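# Seat the cable runway's far end on the bracket

## Task

Set the far end of the cable runway down on the bracket so it sits well onto it, in the gap between the lugs. Then open the grippers and move the arms away. The goal only counts if the runway stays there without any robot holding it.

## Robot and tools

Robots and cameras. There are four identical i2rt Big YAM arms, named arm1, arm2, arm3 and arm4. Each has six joints, a two-finger gripper and a wrist camera (arm1_cam_wrist to arm4_cam_wrist). A fixed room camera, cam_high, is not attached to any arm. With joints 1 and 6 at 0 and the hand level and pointing forward, the wrist camera sits above the hand and looks toward the fingertips. The hand reaches roughly 1.0 m from the joint-1 axis. Joints move at different speeds, so the hand can take a wide, curved path between postures.

Frames. Any pose refers to one shared scene frame, with its origin on the floor and +z pointing up. The hand point is midway between the fingertips. The hand's z axis runs along the fingers, and the fingers open and close along its y axis. Each arm's foot has its own real pose, which is never printed.

execute_actions. The argument actions is a list holding either one action or nothing. An empty list only returns state and images. An action is an object keyed by arm name, and each arm holds a single key, joints. Inside joints, every entry is an absolute target, not an offset. Any subset of these may be given:
- joint1_rad: -2.879 to 2.879 rad. It turns the arm about its foot, and positive is counter-clockwise seen from above. At 0 the arm extends the way its foot faces.
- joint2_rad: 0 to 3.141 rad. This is the shoulder. At 0 the upper arm lies roughly level, pointing back, and increasing it raises the arm up and then forward.
- joint3_rad: 0 to 3.019 rad. This is the elbow. At 0 it is folded shut, and larger values open it.
- joint4_rad: -1.692 to 1.57 rad. It pitches the hand, and positive tips the fingers up.
- joint5_rad: -1.57 to 1.57 rad. It swings the hand sideways, and positive goes toward the arm's right.
- joint6_rad: -2.094 to 2.094 rad. It rolls the hand, and positive is clockwise viewed from behind the hand.
- gripper_m: 0 to 0.093, in metres. It is the gap between the fingertips.

The tolerances for counting a joint as arrived are ±0.045, 0.14, 0.09, 0.055, 0.03 and 0.035 rad for joints 1 to 6, and ±0.003 m for the gripper. Every motion in one action begins at the same moment, but they can finish at different times. A single action runs at most 15 s. A joint or arm you leave out keeps its previous target and may still be pushing toward it. A target very close to the current reading may produce no movement. An unknown key or an out-of-range number rejects the whole call, and then nothing moves. The optional cameras list picks which images come back: a list of names, or null, omitted or ["all"] for every camera, or [] for none. The pictures line gives the camera order of the returned images. If a result reports a stop, any later execute_actions, wait or finished_scene calls in that same reply are skipped.

wait takes seconds, from 0 to 10. It sends no command, lets the simulation run, and returns state and images like an empty action.

zoom_image takes camera and region [x0, y0, x1, y1] in pixels of that camera's latest full image, measured from its top-left corner. The region can be at most 504 by 504.

finished_scene takes scene, the number of the current scene. It ends that scene for good and reports whether the goal was met. The runway must still be in place at that moment.

Reading results. joint_positions gives the current readings. joint_status says how each commanded motion ended:
- off_target: the joint stopped short and may still be pushing.
- contact_stop or time_out: the joint drops its old target and holds where it stopped. The exception is a timed-out joint that still keeps a target, at most 0.375, 0.375, 0.113, 0.225, 0.075 and 0.3 rad (joints 1 to 6) from where it sits. It keeps pushing and will move there by itself if the path clears. on_its_own lists such joints. Its "held at" value is the target being held, not the joint's position.
- "joint command not followed", usually with a cause line, means a self- and inter-arm collision check blocked that arm's joint targets. Its gripper target still runs, and the blocked joints show not_followed. Those targets may be retried on every later action until you send targets that pass. Calls with no action never show this line.

MOTOR HOT appears from 85 °C. At 100 °C an OVER-TEMPERATURE FAULT releases that arm and its gripper, so the arm falls until it cools. Afterwards its unreached keys read limit_stop_at_motor_heat, and you should resend those targets.

Cautions. A Big YAM keeps pushing after contact and can push hard. Holding loads or straining against something heats the motors, even while you are thinking. To relieve a stuck joint, send its reported position as the new target. A joint carrying a load will sag. A hard press between two arms fails the task and ends the run, and a hard hit can do the same. No state line reports arm-to-arm contact. The collision check can react too late and ignores fingers, gripper housings and wrist cameras. Contact through a carried object does not count as arm contact. Arms do not wait for one another. Knocking anything out of the work area or onto the floor fails the task. Dropping, slipping, slamming or shoving hard lowers the result. Loose objects may occasionally be nudged by an outside disturbance. Between calls the simulation keeps running, with the arms holding their last command.

Each tool is called as a command line: name --argument value for each argument, lists and objects as JSON in quotes; but a table of rows of numbers goes row by row, as --pt "numbers of a row", without its own name.

## Session

I'll start by looking at the scene.

execute_actions --actions '[]'

Scene clock: 0.00 s.
arm1.joint_positions: joint1_rad=-0.182 joint2_rad=+0.551 joint3_rad=+1.378 joint4_rad=-1.482 joint5_rad=-0.040 joint6_rad=+0.223 gripper_m=+0.095
arm1.joint_status: not commanded
arm1.hand: x=-0.9502 y=-0.2917 z=+1.3318 quat_wxyz=(-0.306, +0.462, -0.772, -0.312) (m; scene frame)
arm2.joint_positions: joint1_rad=+0.175 joint2_rad=+0.530 joint3_rad=+1.436 joint4_rad=-1.178 joint5_rad=-0.095 joint6_rad=+0.060 gripper_m=+0.095
arm2.joint_status: not commanded
arm2.hand: x=-0.2776 y=+0.3211 z=+1.4532 quat_wxyz=(-0.469, -0.553, -0.572, +0.384) (m; scene frame)
arm3.joint_positions: joint1_rad=-0.071 joint2_rad=+0.611 joint3_rad=+1.333 joint4_rad=-1.228 joint5_rad=-0.186 joint6_rad=+0.081 gripper_m=+0.094
arm3.joint_status: not commanded
arm3.hand: x=+0.5626 y=-0.2901 z=+1.3013 quat_wxyz=(-0.259, +0.647, -0.568, -0.437) (m; scene frame)
arm4.joint_positions: joint1_rad=-0.370 joint2_rad=+0.483 joint3_rad=+1.365 joint4_rad=-1.384 joint5_rad=+0.135 joint6_rad=-0.059 gripper_m=+0.094
arm4.joint_status: not commanded
arm4.hand: x=+1.1559 y=+0.3406 z=+1.3454 quat_wxyz=(-0.252, -0.683, -0.517, +0.449) (m; scene frame)
pictures: arm1_cam_wrist, arm2_cam_wrist, arm3_cam_wrist, arm4_cam_wrist, cam_high
Images, in order (width x height): arm1_cam_wrist 504x504, arm2_cam_wrist 504x504, arm3_cam_wrist 504x504, arm4_cam_wrist 504x504, cam_high 896x504.

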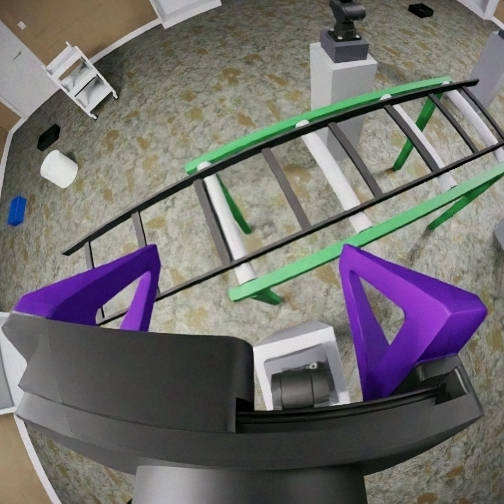

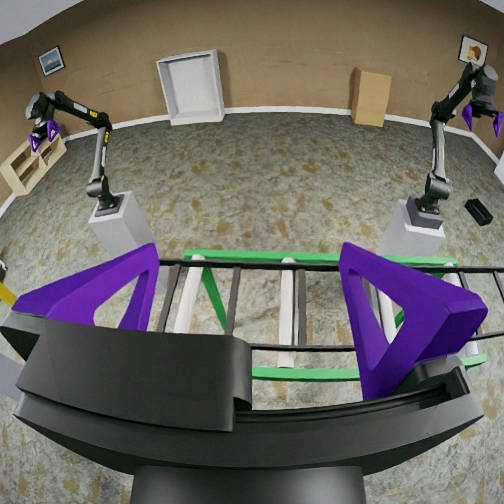

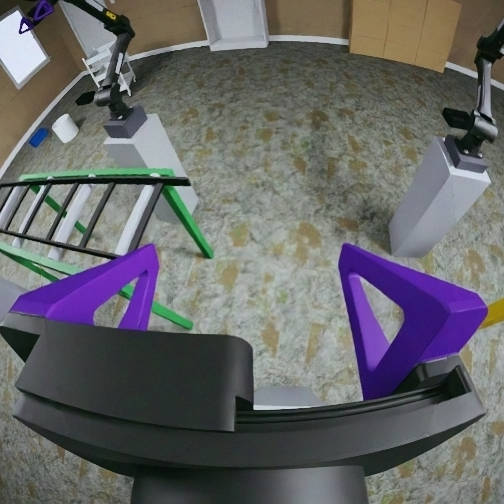

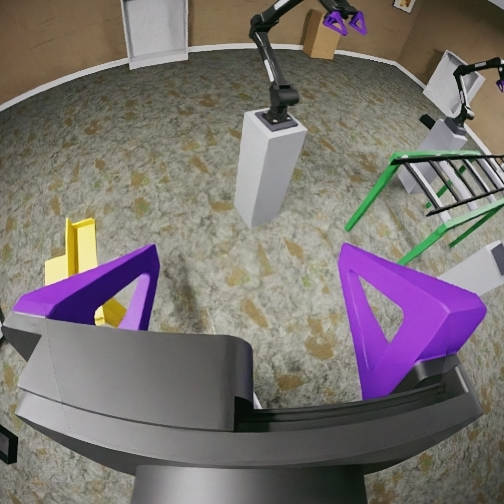

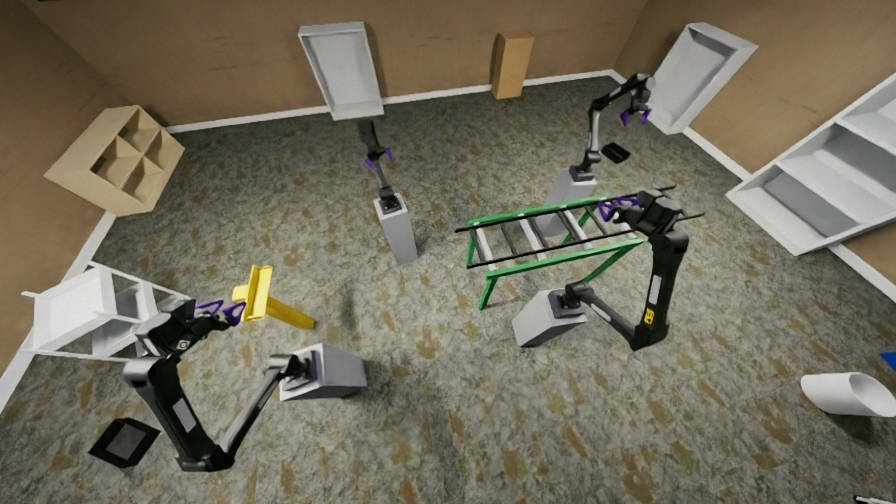

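zoom_image --camera "cam_high" --region '[180, 220, 380, 360]'

zoom_image --camera "cam_high" --region '[430, 150, 730, 360]'

zoom_image --camera "arm1_cam_wrist" --region '[40, 60, 504, 320]'

zoom_image --camera "arm4_cam_wrist" --region '[20, 190, 180, 350]'

zoom_image --camera "arm3_cam_wrist" --region '[0, 150, 230, 340]'

Region (180, 220, 380, 360) of cam_high's 896x504 image, scaled by 2.520, with more detail than that image has; it fills the top 353 rows of this view, and the rest is white.

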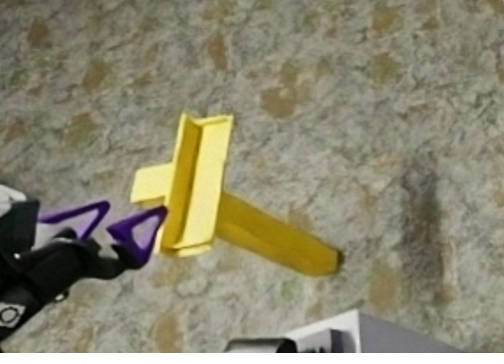

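Region (430, 150, 730, 360) of cam_high's 896x504 image, scaled by 1.680, with more detail than that image has; it fills the top 353 rows of this view, and the rest is white.

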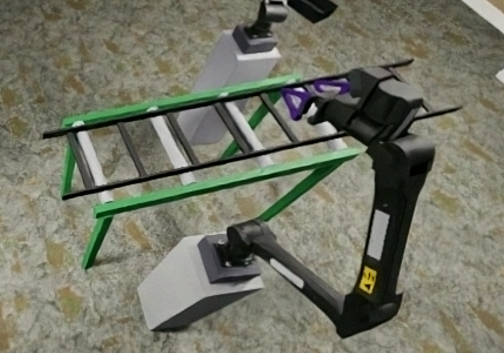

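Region (40, 60, 504, 320) of arm1_cam_wrist's 504x504 image, scaled by 1.086, with more detail than that image has; it fills the top 282 rows of this view, and the rest is white.

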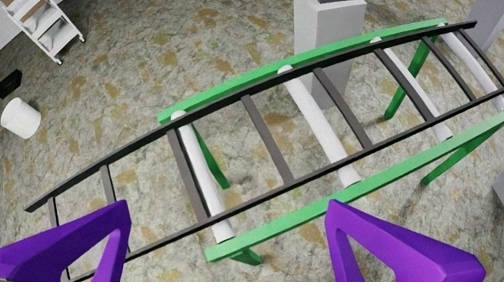

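Region (20, 190, 180, 350) of arm4_cam_wrist's 504x504 image, scaled by 3.150, with more detail than that image has.

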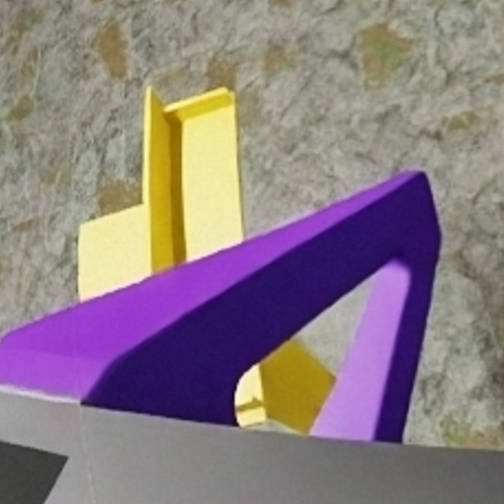

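Region (0, 150, 230, 340) of arm3_cam_wrist's 504x504 image, scaled by 2.191, with more detail than that image has; it fills the top 416 rows of this view, and the rest is white.

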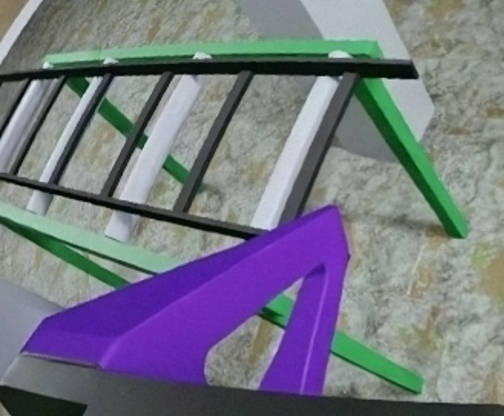

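execute_actions --actions '[{"arm1": {"joints": {"joint2_rad": 1.0}}, "arm2": {"joints": {"joint3_rad": 1.05}}, "arm3": {"joints": {"joint4_rad": -1.65}}, "arm4": {"joints": {"joint1_rad": 0.45}}}]'

Scene clock: 88.30 s.
arm1.joint_positions: joint1_rad=-0.182 joint2_rad=+1.001 joint3_rad=+1.378 joint4_rad=-1.482 joint5_rad=-0.040 joint6_rad=+0.223 gripper_m=+0.095
arm1.joint_status: all done
arm1.hand: x=-0.9078 y=-0.1473 z=+1.2190 quat_wxyz=(-0.150, +0.496, -0.838, -0.168) (m; scene frame)
arm2.joint_positions: joint1_rad=+0.175 joint2_rad=+0.536 joint3_rad=+1.049 joint4_rad=-1.178 joint5_rad=-0.095 joint6_rad=+0.060 gripper_m=+0.095
arm2.joint_status: all done
arm2.hand: x=-0.2774 y=+0.2653 z=+1.2566 quat_wxyz=(-0.350, -0.632, -0.637, +0.268) (m; scene frame)
arm3.joint_positions: joint1_rad=-0.071 joint2_rad=+0.611 joint3_rad=+1.333 joint4_rad=-1.638 joint5_rad=-0.186 joint6_rad=+0.081 gripper_m=+0.094
arm3.joint_status: all done
arm3.hand: x=+0.5693 y=-0.3550 z=+1.2269 quat_wxyz=(-0.134, +0.695, -0.639, -0.300) (m; scene frame)
arm4.joint_positions: joint1_rad=+0.443 joint2_rad=+0.483 joint3_rad=+1.365 joint4_rad=-1.384 joint5_rad=+0.135 joint6_rad=-0.059 gripper_m=+0.094
arm4.joint_status: all done
arm4.hand: x=+1.2955 y=+0.3428 z=+1.3446 quat_wxyz=(-0.406, -0.423, -0.747, +0.314) (m; scene frame)
pictures: arm1_cam_wrist, arm2_cam_wrist, arm3_cam_wrist, arm4_cam_wrist, cam_high
Images, in order (width x height): arm1_cam_wrist 504x504, arm2_cam_wrist 504x504, arm3_cam_wrist 504x504, arm4_cam_wrist 504x504, cam_high 896x504.

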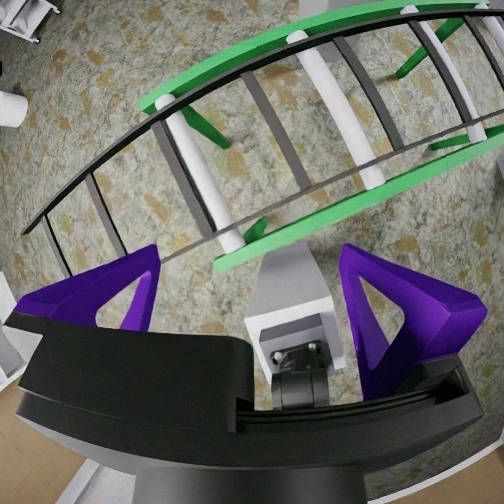

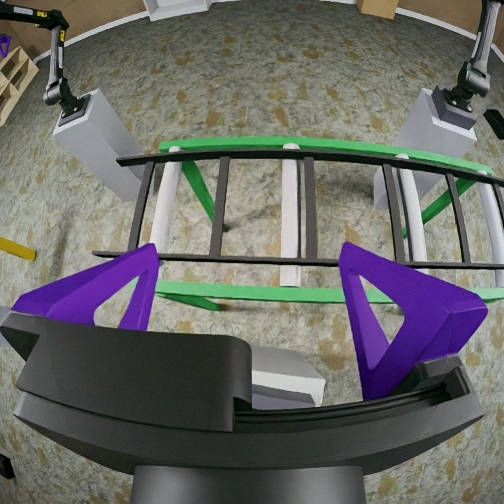

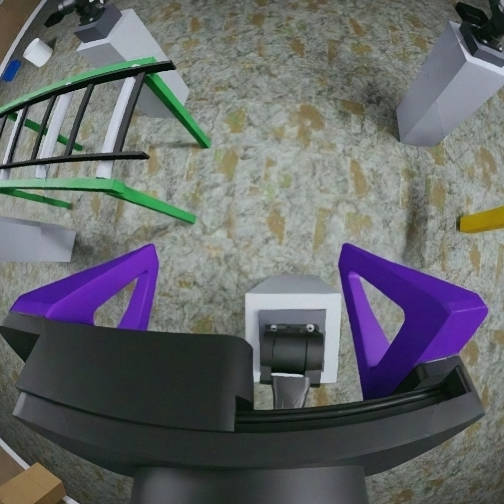

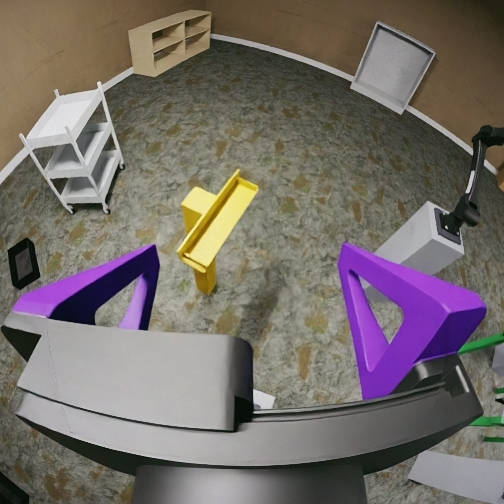

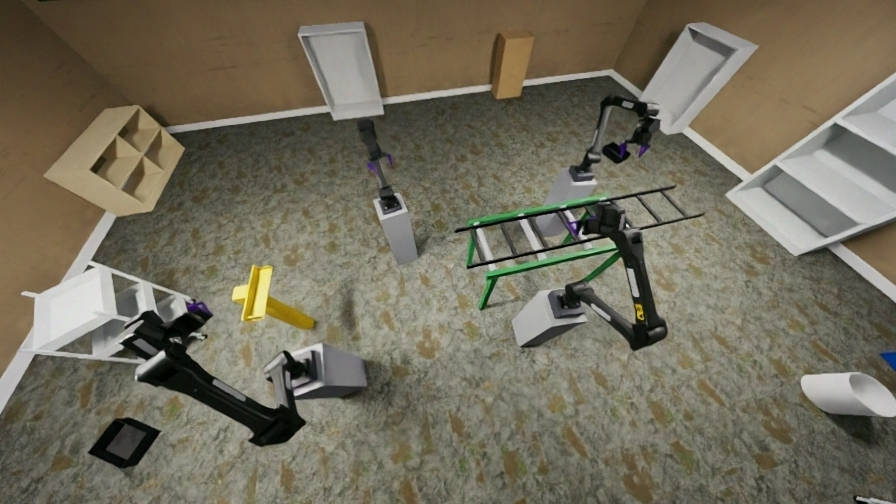

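zoom_image --camera "cam_high" --region '[540, 80, 720, 240]'

zoom_image --camera "cam_high" --region '[440, 180, 620, 360]'

zoom_image --camera "cam_high" --region '[320, 110, 460, 280]'

zoom_image --camera "cam_high" --region '[120, 250, 380, 420]'

zoom_image --camera "arm4_cam_wrist" --region '[150, 150, 300, 310]'

Region (540, 80, 720, 240) of cam_high's 896x504 image, scaled by 2.800, with more detail than that image has.

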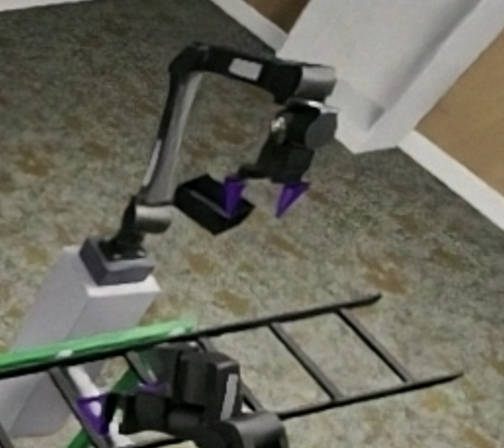

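Region (440, 180, 620, 360) of cam_high's 896x504 image, scaled by 2.800, with more detail than that image has.

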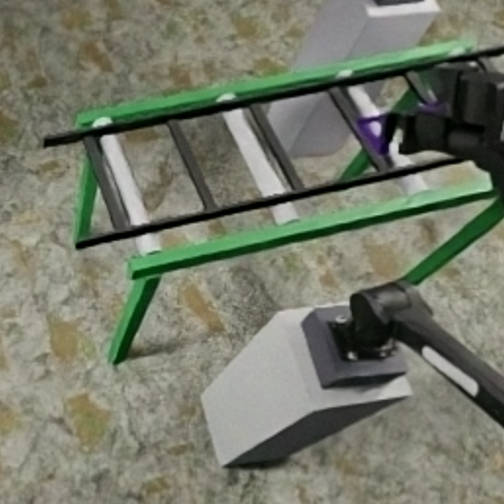

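Region (320, 110, 460, 280) of cam_high's 896x504 image, scaled by 2.965, with more detail than that image has; it fills the left 415 columns of this view, and the rest is white.

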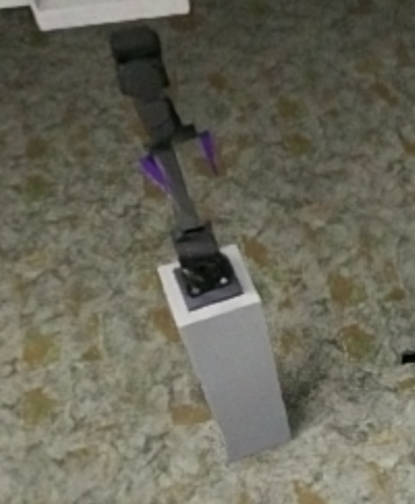

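Region (120, 250, 380, 420) of cam_high's 896x504 image, scaled by 1.938, with more detail than that image has; it fills the top 330 rows of this view, and the rest is white.

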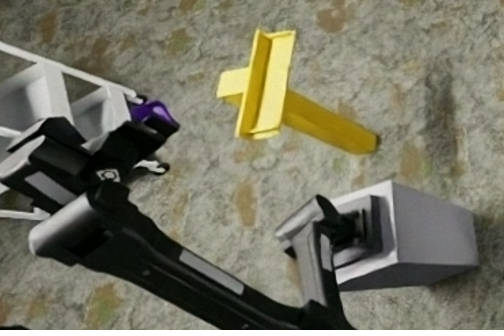

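Region (150, 150, 300, 310) of arm4_cam_wrist's 504x504 image, scaled by 3.150, with more detail than that image has; it fills the left 472 columns of this view, and the rest is white.

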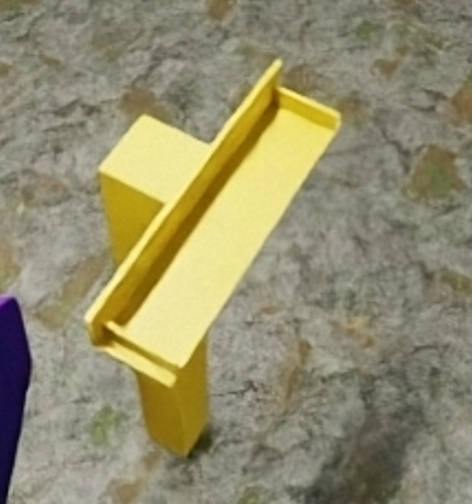

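zoom_image --camera "arm2_cam_wrist" --region '[80, 130, 260, 310]'

zoom_image --camera "arm3_cam_wrist" --region '[60, 50, 220, 210]'

zoom_image --camera "arm1_cam_wrist" --region '[130, 60, 330, 280]'

Region (80, 130, 260, 310) of arm2_cam_wrist's 504x504 image, scaled by 2.800, with more detail than that image has.

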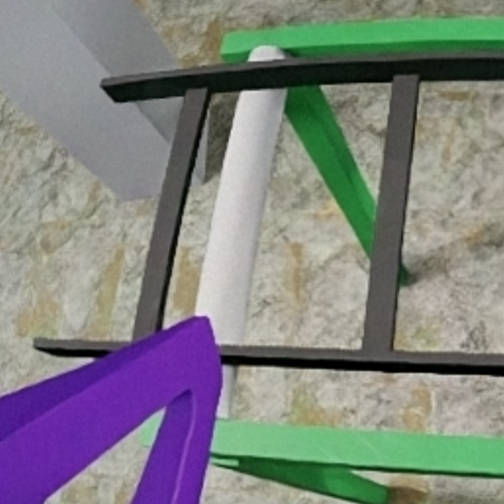

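Region (60, 50, 220, 210) of arm3_cam_wrist's 504x504 image, scaled by 3.150, with more detail than that image has.

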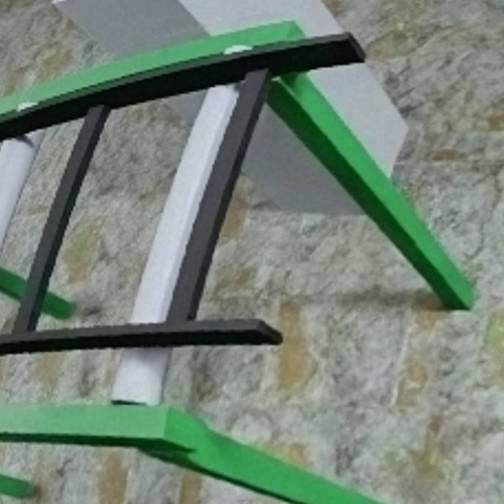

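Region (130, 60, 330, 280) of arm1_cam_wrist's 504x504 image, scaled by 2.291, with more detail than that image has; it fills the left 458 columns of this view, and the rest is white.

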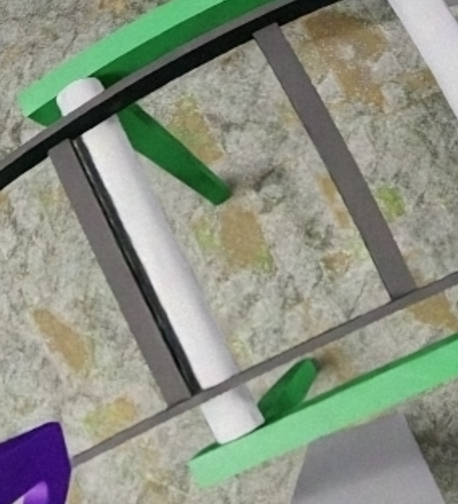

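execute_actions --actions '[{"arm1": {"joints": {"joint1_rad": -0.25, "joint2_rad": 0.3, "joint3_rad": 0.5, "joint4_rad": -0.8, "joint5_rad": 0.0, "joint6_rad": 0.0}}, "arm2": {"joints": {"joint1_rad": -0.722, "joint2_rad": 2.032, "joint3_rad": 1.743, "joint4_rad": -1.282, "joint5_rad": 0.0, "joint6_rad": 0.692}}, "arm3": {"joints": {"joint1_rad": 0.754, "joint2_rad": 2.2755, "joint3_rad": 2.292, "joint4_rad": -1.587, "joint5_rad": 0.0, "joint6_rad": 0.929, "gripper_m": 0.0}}, "arm4": {"joints": {"joint1_rad": 0.276, "joint2_rad": 1.73, "joint3_rad": 1.554, "joint4_rad": -1.395, "joint5_rad": 0.0, "joint6_rad": 0.387, "gripper_m": 0.0}}}]'

Scene clock: 210.43 s.
arm1.joint_positions: joint1_rad=-0.249 joint2_rad=+0.310 joint3_rad=+0.502 joint4_rad=-0.826 joint5_rad=-0.001 joint6_rad=+0.017 gripper_m=+0.095
arm1.joint_status: all done
arm1.hand: x=-0.9101 y=-0.2383 z=+1.0512 quat_wxyz=(-0.363, +0.505, -0.739, -0.259) (m; scene frame)
arm2.joint_positions: joint1_rad=-0.727 joint2_rad=+2.035 joint3_rad=+1.723 joint4_rad=-1.272 joint5_rad=-0.001 joint6_rad=+0.677 gripper_m=+0.095
arm2.joint_status: all done
arm2.hand: x=-0.7727 y=+0.1316 z=+0.9162 quat_wxyz=(+0.002, -1.000, -0.005, -0.003) (m; scene frame)
arm3.joint_positions: joint1_rad=+0.762 joint2_rad=+2.276 joint3_rad=+2.241 joint4_rad=-1.586 joint5_rad=-0.001 joint6_rad=+0.916 gripper_m=+0.000
arm3.joint_status: all done
arm3.hand: x=+0.0659 y=-0.1307 z=+0.8768 quat_wxyz=(+0.000, +0.714, -0.699, +0.029) (m; scene frame)
arm4.joint_positions: joint1_rad=+0.282 joint2_rad=+1.749 joint3_rad=+1.536 joint4_rad=-1.384 joint5_rad=+0.004 joint6_rad=+0.374 gripper_m=+0.000
arm4.joint_status: all done
arm4.hand: x=+1.4214 y=+0.0187 z=+0.9665 quat_wxyz=(+0.013, -0.699, -0.715, +0.001) (m; scene frame)
pictures: arm1_cam_wrist, arm2_cam_wrist, arm3_cam_wrist, arm4_cam_wrist, cam_high
Images, in order (width x height): arm1_cam_wrist 504x504, arm2_cam_wrist 504x504, arm3_cam_wrist 504x504, arm4_cam_wrist 504x504, cam_high 896x504.

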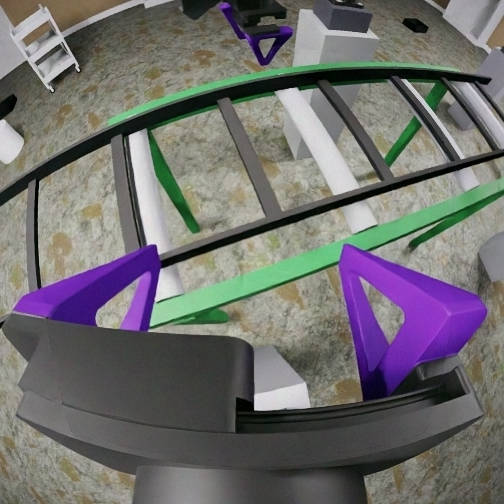

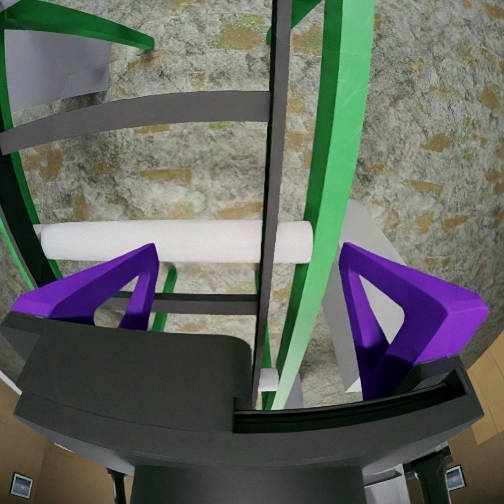

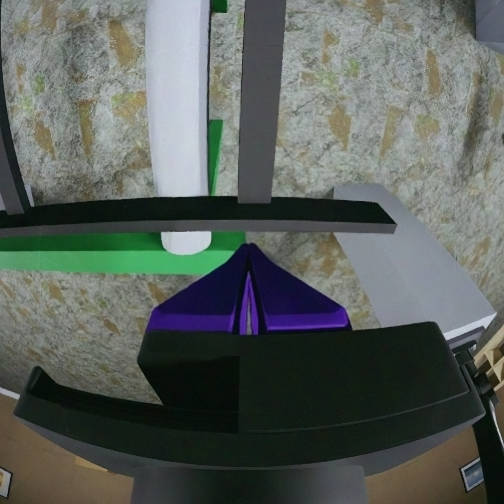

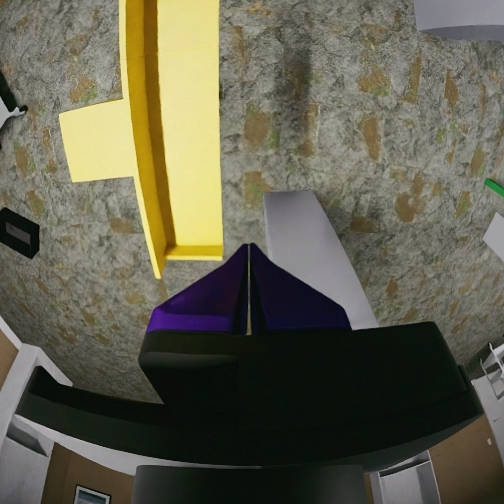

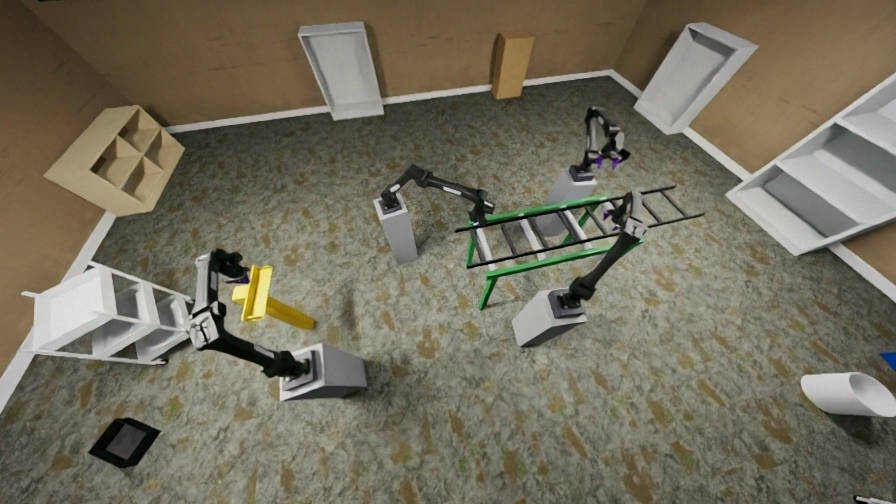

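zoom_image --camera "arm2_cam_wrist" --region '[220, 60, 360, 330]'

zoom_image --camera "arm3_cam_wrist" --region '[130, 100, 410, 300]'

zoom_image --camera "arm4_cam_wrist" --region '[40, 0, 280, 300]'

zoom_image --camera "arm1_cam_wrist" --region '[180, 0, 380, 140]'

execute_actions --actions '[]' --cameras '[]'

Region (220, 60, 360, 330) of arm2_cam_wrist's 504x504 image, scaled by 1.867, with more detail than that image has; it fills the left 261 columns of this view, and the rest is white.

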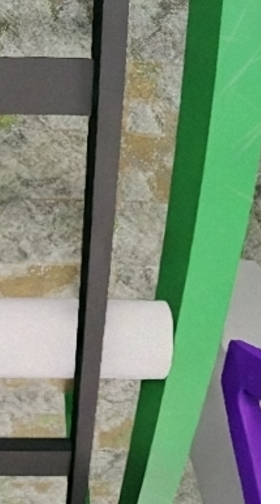

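Region (130, 100, 410, 300) of arm3_cam_wrist's 504x504 image, scaled by 1.800, with more detail than that image has; it fills the top 360 rows of this view, and the rest is white.

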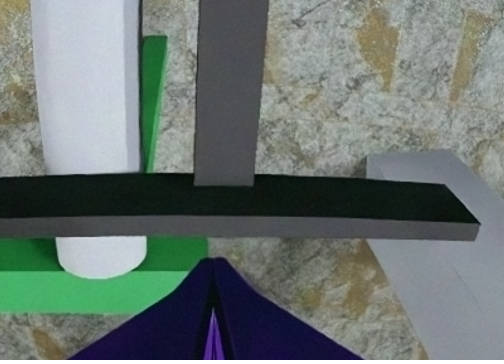

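Region (40, 0, 280, 300) of arm4_cam_wrist's 504x504 image, scaled by 1.680, with more detail than that image has; it fills the left 403 columns of this view, and the rest is white.

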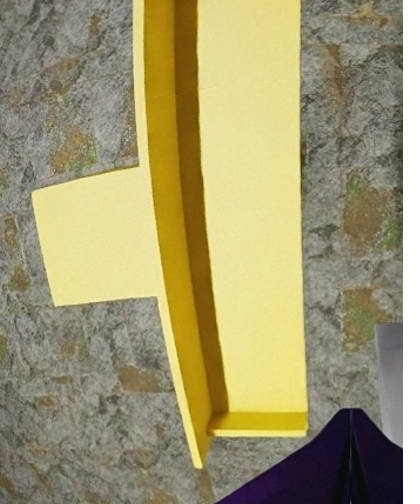

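Region (180, 0, 380, 140) of arm1_cam_wrist's 504x504 image, scaled by 2.520, with more detail than that image has; it fills the top 353 rows of this view, and the rest is white.

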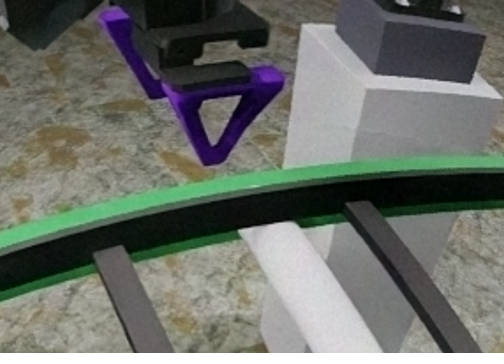

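Scene clock: 255.70 s.
arm1.joint_positions: joint1_rad=-0.249 joint2_rad=+0.310 joint3_rad=+0.502 joint4_rad=-0.826 joint5_rad=-0.001 joint6_rad=+0.017 gripper_m=+0.095
arm1.joint_status: all done
arm1.hand: x=-0.9101 y=-0.2383 z=+1.0512 quat_wxyz=(-0.363, +0.505, -0.739, -0.259) (m; scene frame)
arm2.joint_positions: joint1_rad=-0.727 joint2_rad=+2.035 joint3_rad=+1.723 joint4_rad=-1.272 joint5_rad=-0.001 joint6_rad=+0.677 gripper_m=+0.095
arm2.joint_status: all done
arm2.hand: x=-0.7727 y=+0.1316 z=+0.9162 quat_wxyz=(+0.002, -1.000, -0.005, -0.003) (m; scene frame)
arm3.joint_positions: joint1_rad=+0.762 joint2_rad=+2.276 joint3_rad=+2.241 joint4_rad=-1.586 joint5_rad=-0.001 joint6_rad=+0.916 gripper_m=+0.000
arm3.joint_status: all done
arm3.hand: x=+0.0659 y=-0.1307 z=+0.8768 quat_wxyz=(+0.000, +0.714, -0.699, +0.029) (m; scene frame)
arm4.joint_positions: joint1_rad=+0.282 joint2_rad=+1.749 joint3_rad=+1.536 joint4_rad=-1.384 joint5_rad=+0.004 joint6_rad=+0.374 gripper_m=+0.000
arm4.joint_status: all done
arm4.hand: x=+1.4214 y=+0.0187 z=+0.9665 quat_wxyz=(+0.013, -0.699, -0.715, +0.001) (m; scene frame)
pictures: none
No camera images: the call's "cameras" was empty. Leave "cameras" out to get every camera's image.

execute_actions --actions '[{"arm2": {"joints": {"joint1_rad": -0.756, "joint2_rad": 2.058, "joint3_rad": 1.563, "joint4_rad": -1.07, "joint5_rad": 0.0, "joint6_rad": 0.65}}, "arm3": {"joints": {"joint1_rad": 0.71, "joint2_rad": 2.294, "joint3_rad": 2.185, "joint4_rad": -1.475, "joint5_rad": 0.0, "joint6_rad": 0.877}}, "arm4": {"joints": {"joint1_rad": 0.4, "joint2_rad": 1.806, "joint3_rad": 1.317, "joint4_rad": -1.053, "joint5_rad": 0.0, "joint6_rad": 0.515}}}]'

Scene clock: 376.80 s.
arm1.joint_positions: joint1_rad=-0.249 joint2_rad=+0.310 joint3_rad=+0.502 joint4_rad=-0.826 joint5_rad=-0.001 joint6_rad=+0.017 gripper_m=+0.095
arm1.joint_status: not commanded
arm1.hand: x=-0.9101 y=-0.2383 z=+1.0512 quat_wxyz=(-0.363, +0.505, -0.739, -0.259) (m; scene frame)
arm2.joint_positions: joint1_rad=-0.755 joint2_rad=+2.046 joint3_rad=+1.562 joint4_rad=-1.084 joint5_rad=-0.001 joint6_rad=+0.664 gripper_m=+0.095
arm2.joint_status: all done
arm2.hand: x=-0.7696 y=+0.1562 z=+0.8532 quat_wxyz=(-0.003, -1.000, +0.002, +0.003) (m; scene frame)
arm3.joint_positions: joint1_rad=+0.705 joint2_rad=+2.276 joint3_rad=+2.196 joint4_rad=-1.487 joint5_rad=-0.001 joint6_rad=+0.890 gripper_m=+0.000
arm3.joint_status: all done
arm3.hand: x=+0.0804 y=-0.0921 z=+0.8592 quat_wxyz=(+0.003, +0.703, -0.711, +0.002) (m; scene frame)
arm4.joint_positions: joint1_rad=+0.407 joint2_rad=+1.828 joint3_rad=+1.304 joint4_rad=-1.070 joint5_rad=+0.001 joint6_rad=+0.502 gripper_m=+0.000
arm4.joint_status: all done
arm4.hand: x=+1.4728 y=+0.0589 z=+0.8439 quat_wxyz=(+0.011, -0.700, -0.714, +0.002) (m; scene frame)
pictures: arm1_cam_wrist, arm2_cam_wrist, arm3_cam_wrist, arm4_cam_wrist, cam_high
Images, in order (width x height): arm1_cam_wrist 504x504, arm2_cam_wrist 504x504, arm3_cam_wrist 504x504, arm4_cam_wrist 504x504, cam_high 896x504.

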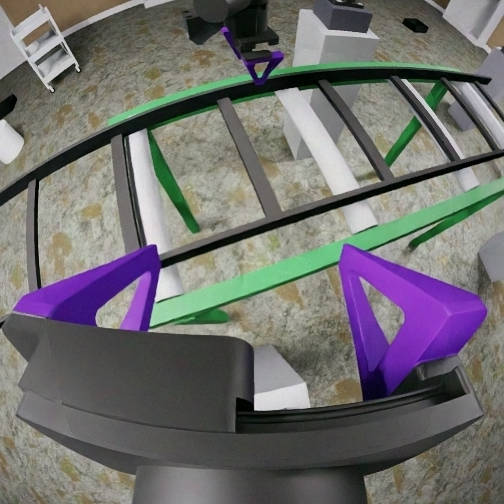

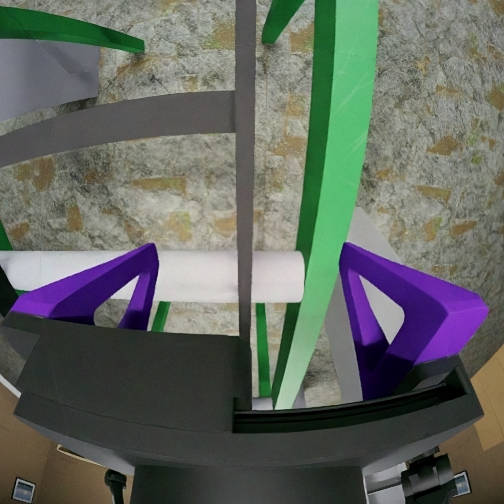

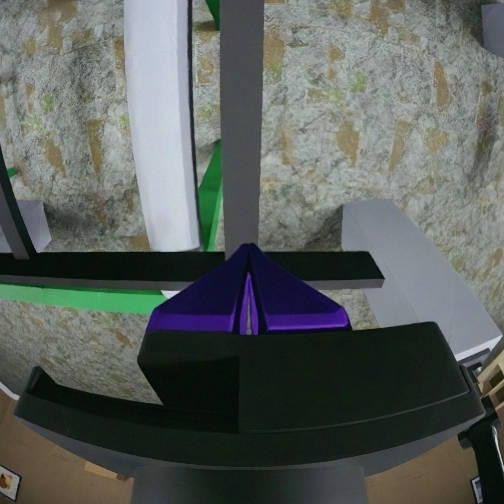

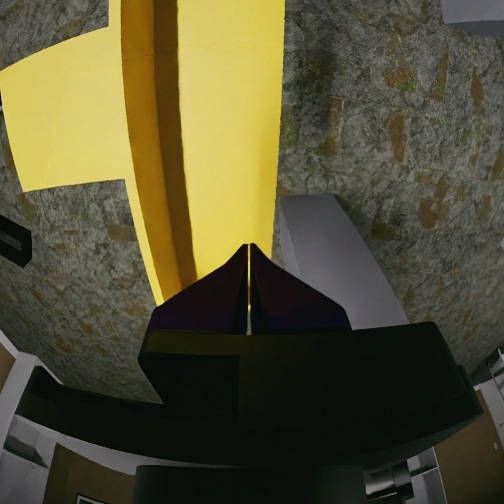

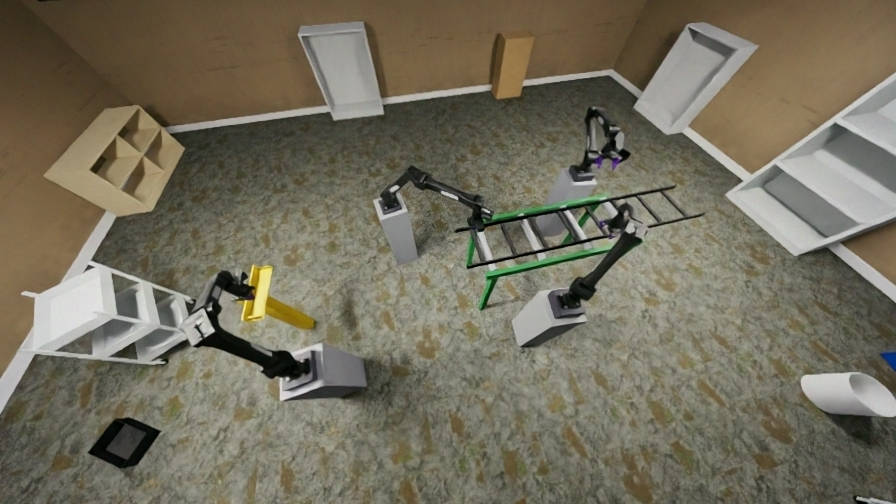

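execute_actions --actions '[{"arm2": {"joints": {"joint2_rad": 2.14, "joint3_rad": 1.531, "joint4_rad": -0.96}}, "arm3": {"joints": {"joint2_rad": 2.40, "joint4_rad": -1.395}}, "arm4": {"joints": {"joint2_rad": 1.918, "joint3_rad": 1.247, "joint4_rad": -0.857}}}]'

Scene clock: 421.00 s.
arm1.joint_positions: joint1_rad=-0.249 joint2_rad=+0.310 joint3_rad=+0.502 joint4_rad=-0.826 joint5_rad=-0.001 joint6_rad=+0.017 gripper_m=+0.095
arm1.joint_status: not commanded
arm1.hand: x=-0.9101 y=-0.2383 z=+1.0512 quat_wxyz=(-0.363, +0.505, -0.739, -0.259) (m; scene frame)
arm2.joint_positions: joint1_rad=-0.755 joint2_rad=+2.132 joint3_rad=+1.529 joint4_rad=-0.973 joint5_rad=-0.001 joint6_rad=+0.664 gripper_m=+0.095
arm2.joint_status: all done
arm2.hand: x=-0.7700 y=+0.1559 z=+0.7932 quat_wxyz=(-0.001, -1.000, +0.002, +0.000) (m; scene frame)
arm3.joint_positions: joint1_rad=+0.705 joint2_rad=+2.365 joint3_rad=+2.197 joint4_rad=-1.403 joint5_rad=+0.000 joint6_rad=+0.890 gripper_m=+0.000
arm3.joint_status: all done
arm3.hand: x=+0.0688 y=-0.0829 z=+0.7981 quat_wxyz=(+0.003, +0.703, -0.711, +0.004) (m; scene frame)
arm4.joint_positions: joint1_rad=+0.407 joint2_rad=+1.929 joint3_rad=+1.246 joint4_rad=-0.876 joint5_rad=+0.001 joint6_rad=+0.503 gripper_m=+0.000
arm4.joint_status: all done
arm4.hand: x=+1.4768 y=+0.0509 z=+0.7758 quat_wxyz=(-0.006, -0.700, -0.714, +0.006) (m; scene frame)
pictures: arm1_cam_wrist, arm2_cam_wrist, arm3_cam_wrist, arm4_cam_wrist, cam_high
Images, in order (width x height): arm1_cam_wrist 504x504, arm2_cam_wrist 504x504, arm3_cam_wrist 504x504, arm4_cam_wrist 504x504, cam_high 896x504.

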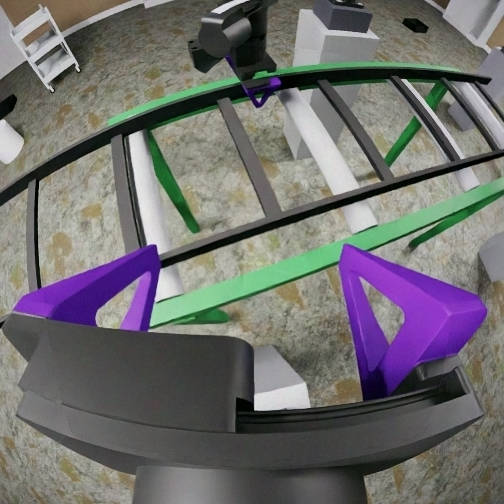

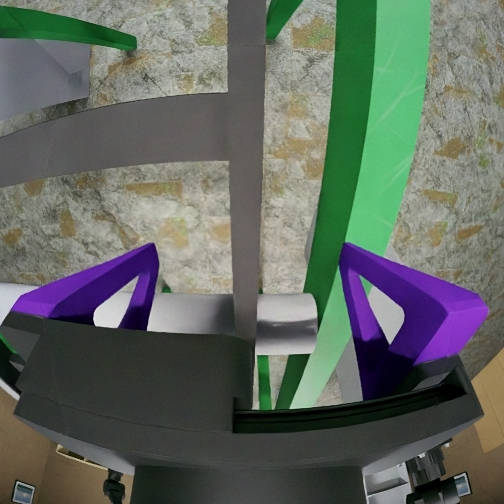

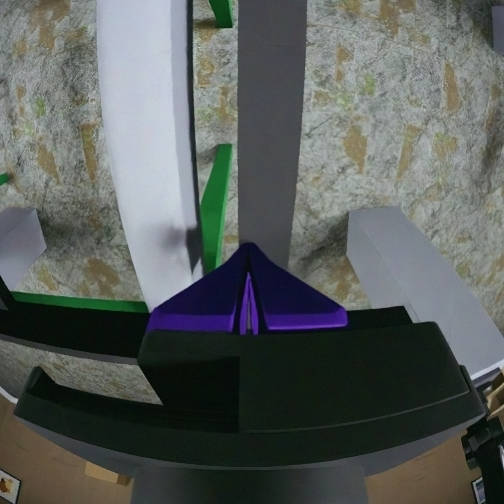

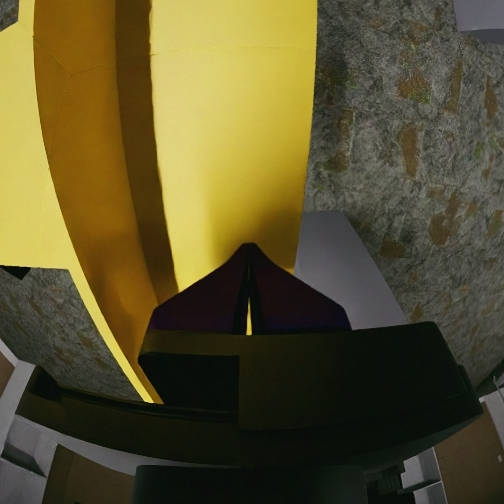

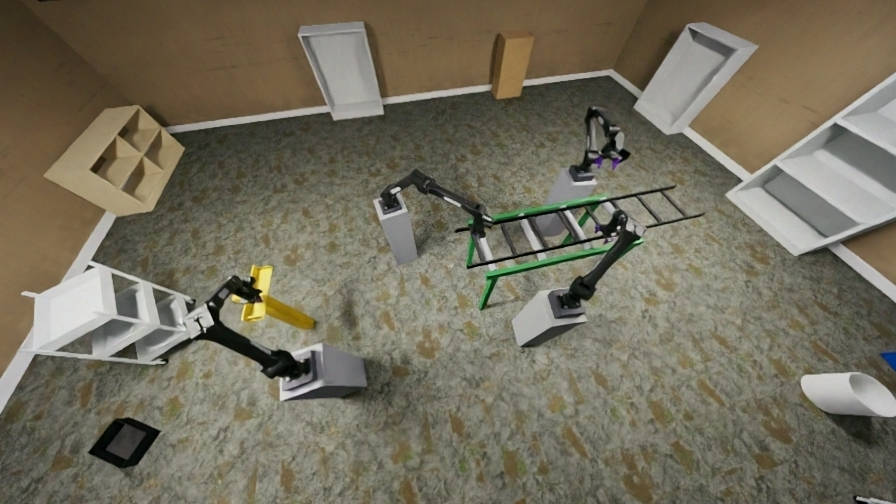

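zoom_image --camera "arm1_cam_wrist" --region '[200, 40, 320, 140]'

zoom_image --camera "arm3_cam_wrist" --region '[190, 180, 330, 300]'

zoom_image --camera "cam_high" --region '[440, 190, 540, 280]'

zoom_image --camera "cam_high" --region '[215, 250, 315, 340]'

Region (200, 40, 320, 140) of arm1_cam_wrist's 504x504 image, scaled by 4.200, with more detail than that image has.

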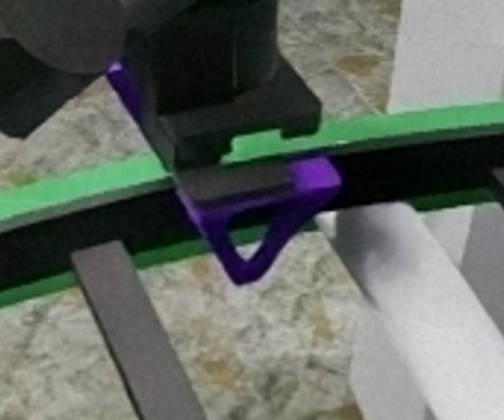

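Region (190, 180, 330, 300) of arm3_cam_wrist's 504x504 image, scaled by 3.600, with more detail than that image has; it fills the top 432 rows of this view, and the rest is white.

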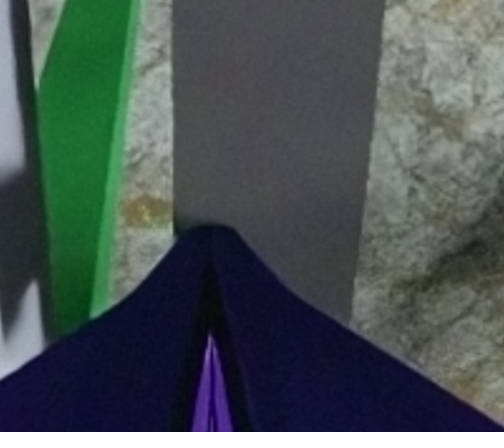

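Region (440, 190, 540, 280) of cam_high's 896x504 image, scaled by 5.040, with more detail than that image has; it fills the top 454 rows of this view, and the rest is white.

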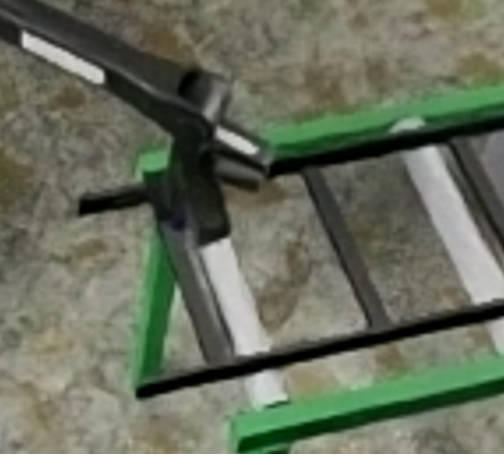

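Region (215, 250, 315, 340) of cam_high's 896x504 image, scaled by 5.040, with more detail than that image has; it fills the top 454 rows of this view, and the rest is white.

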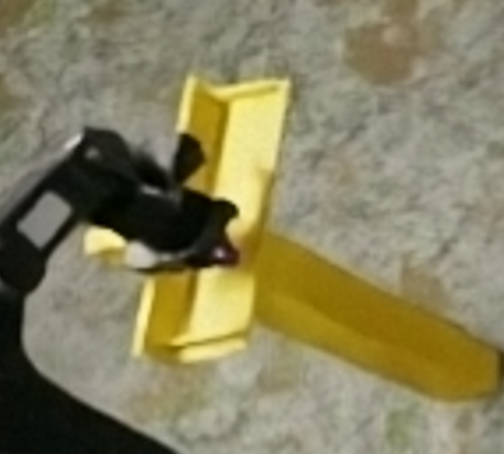

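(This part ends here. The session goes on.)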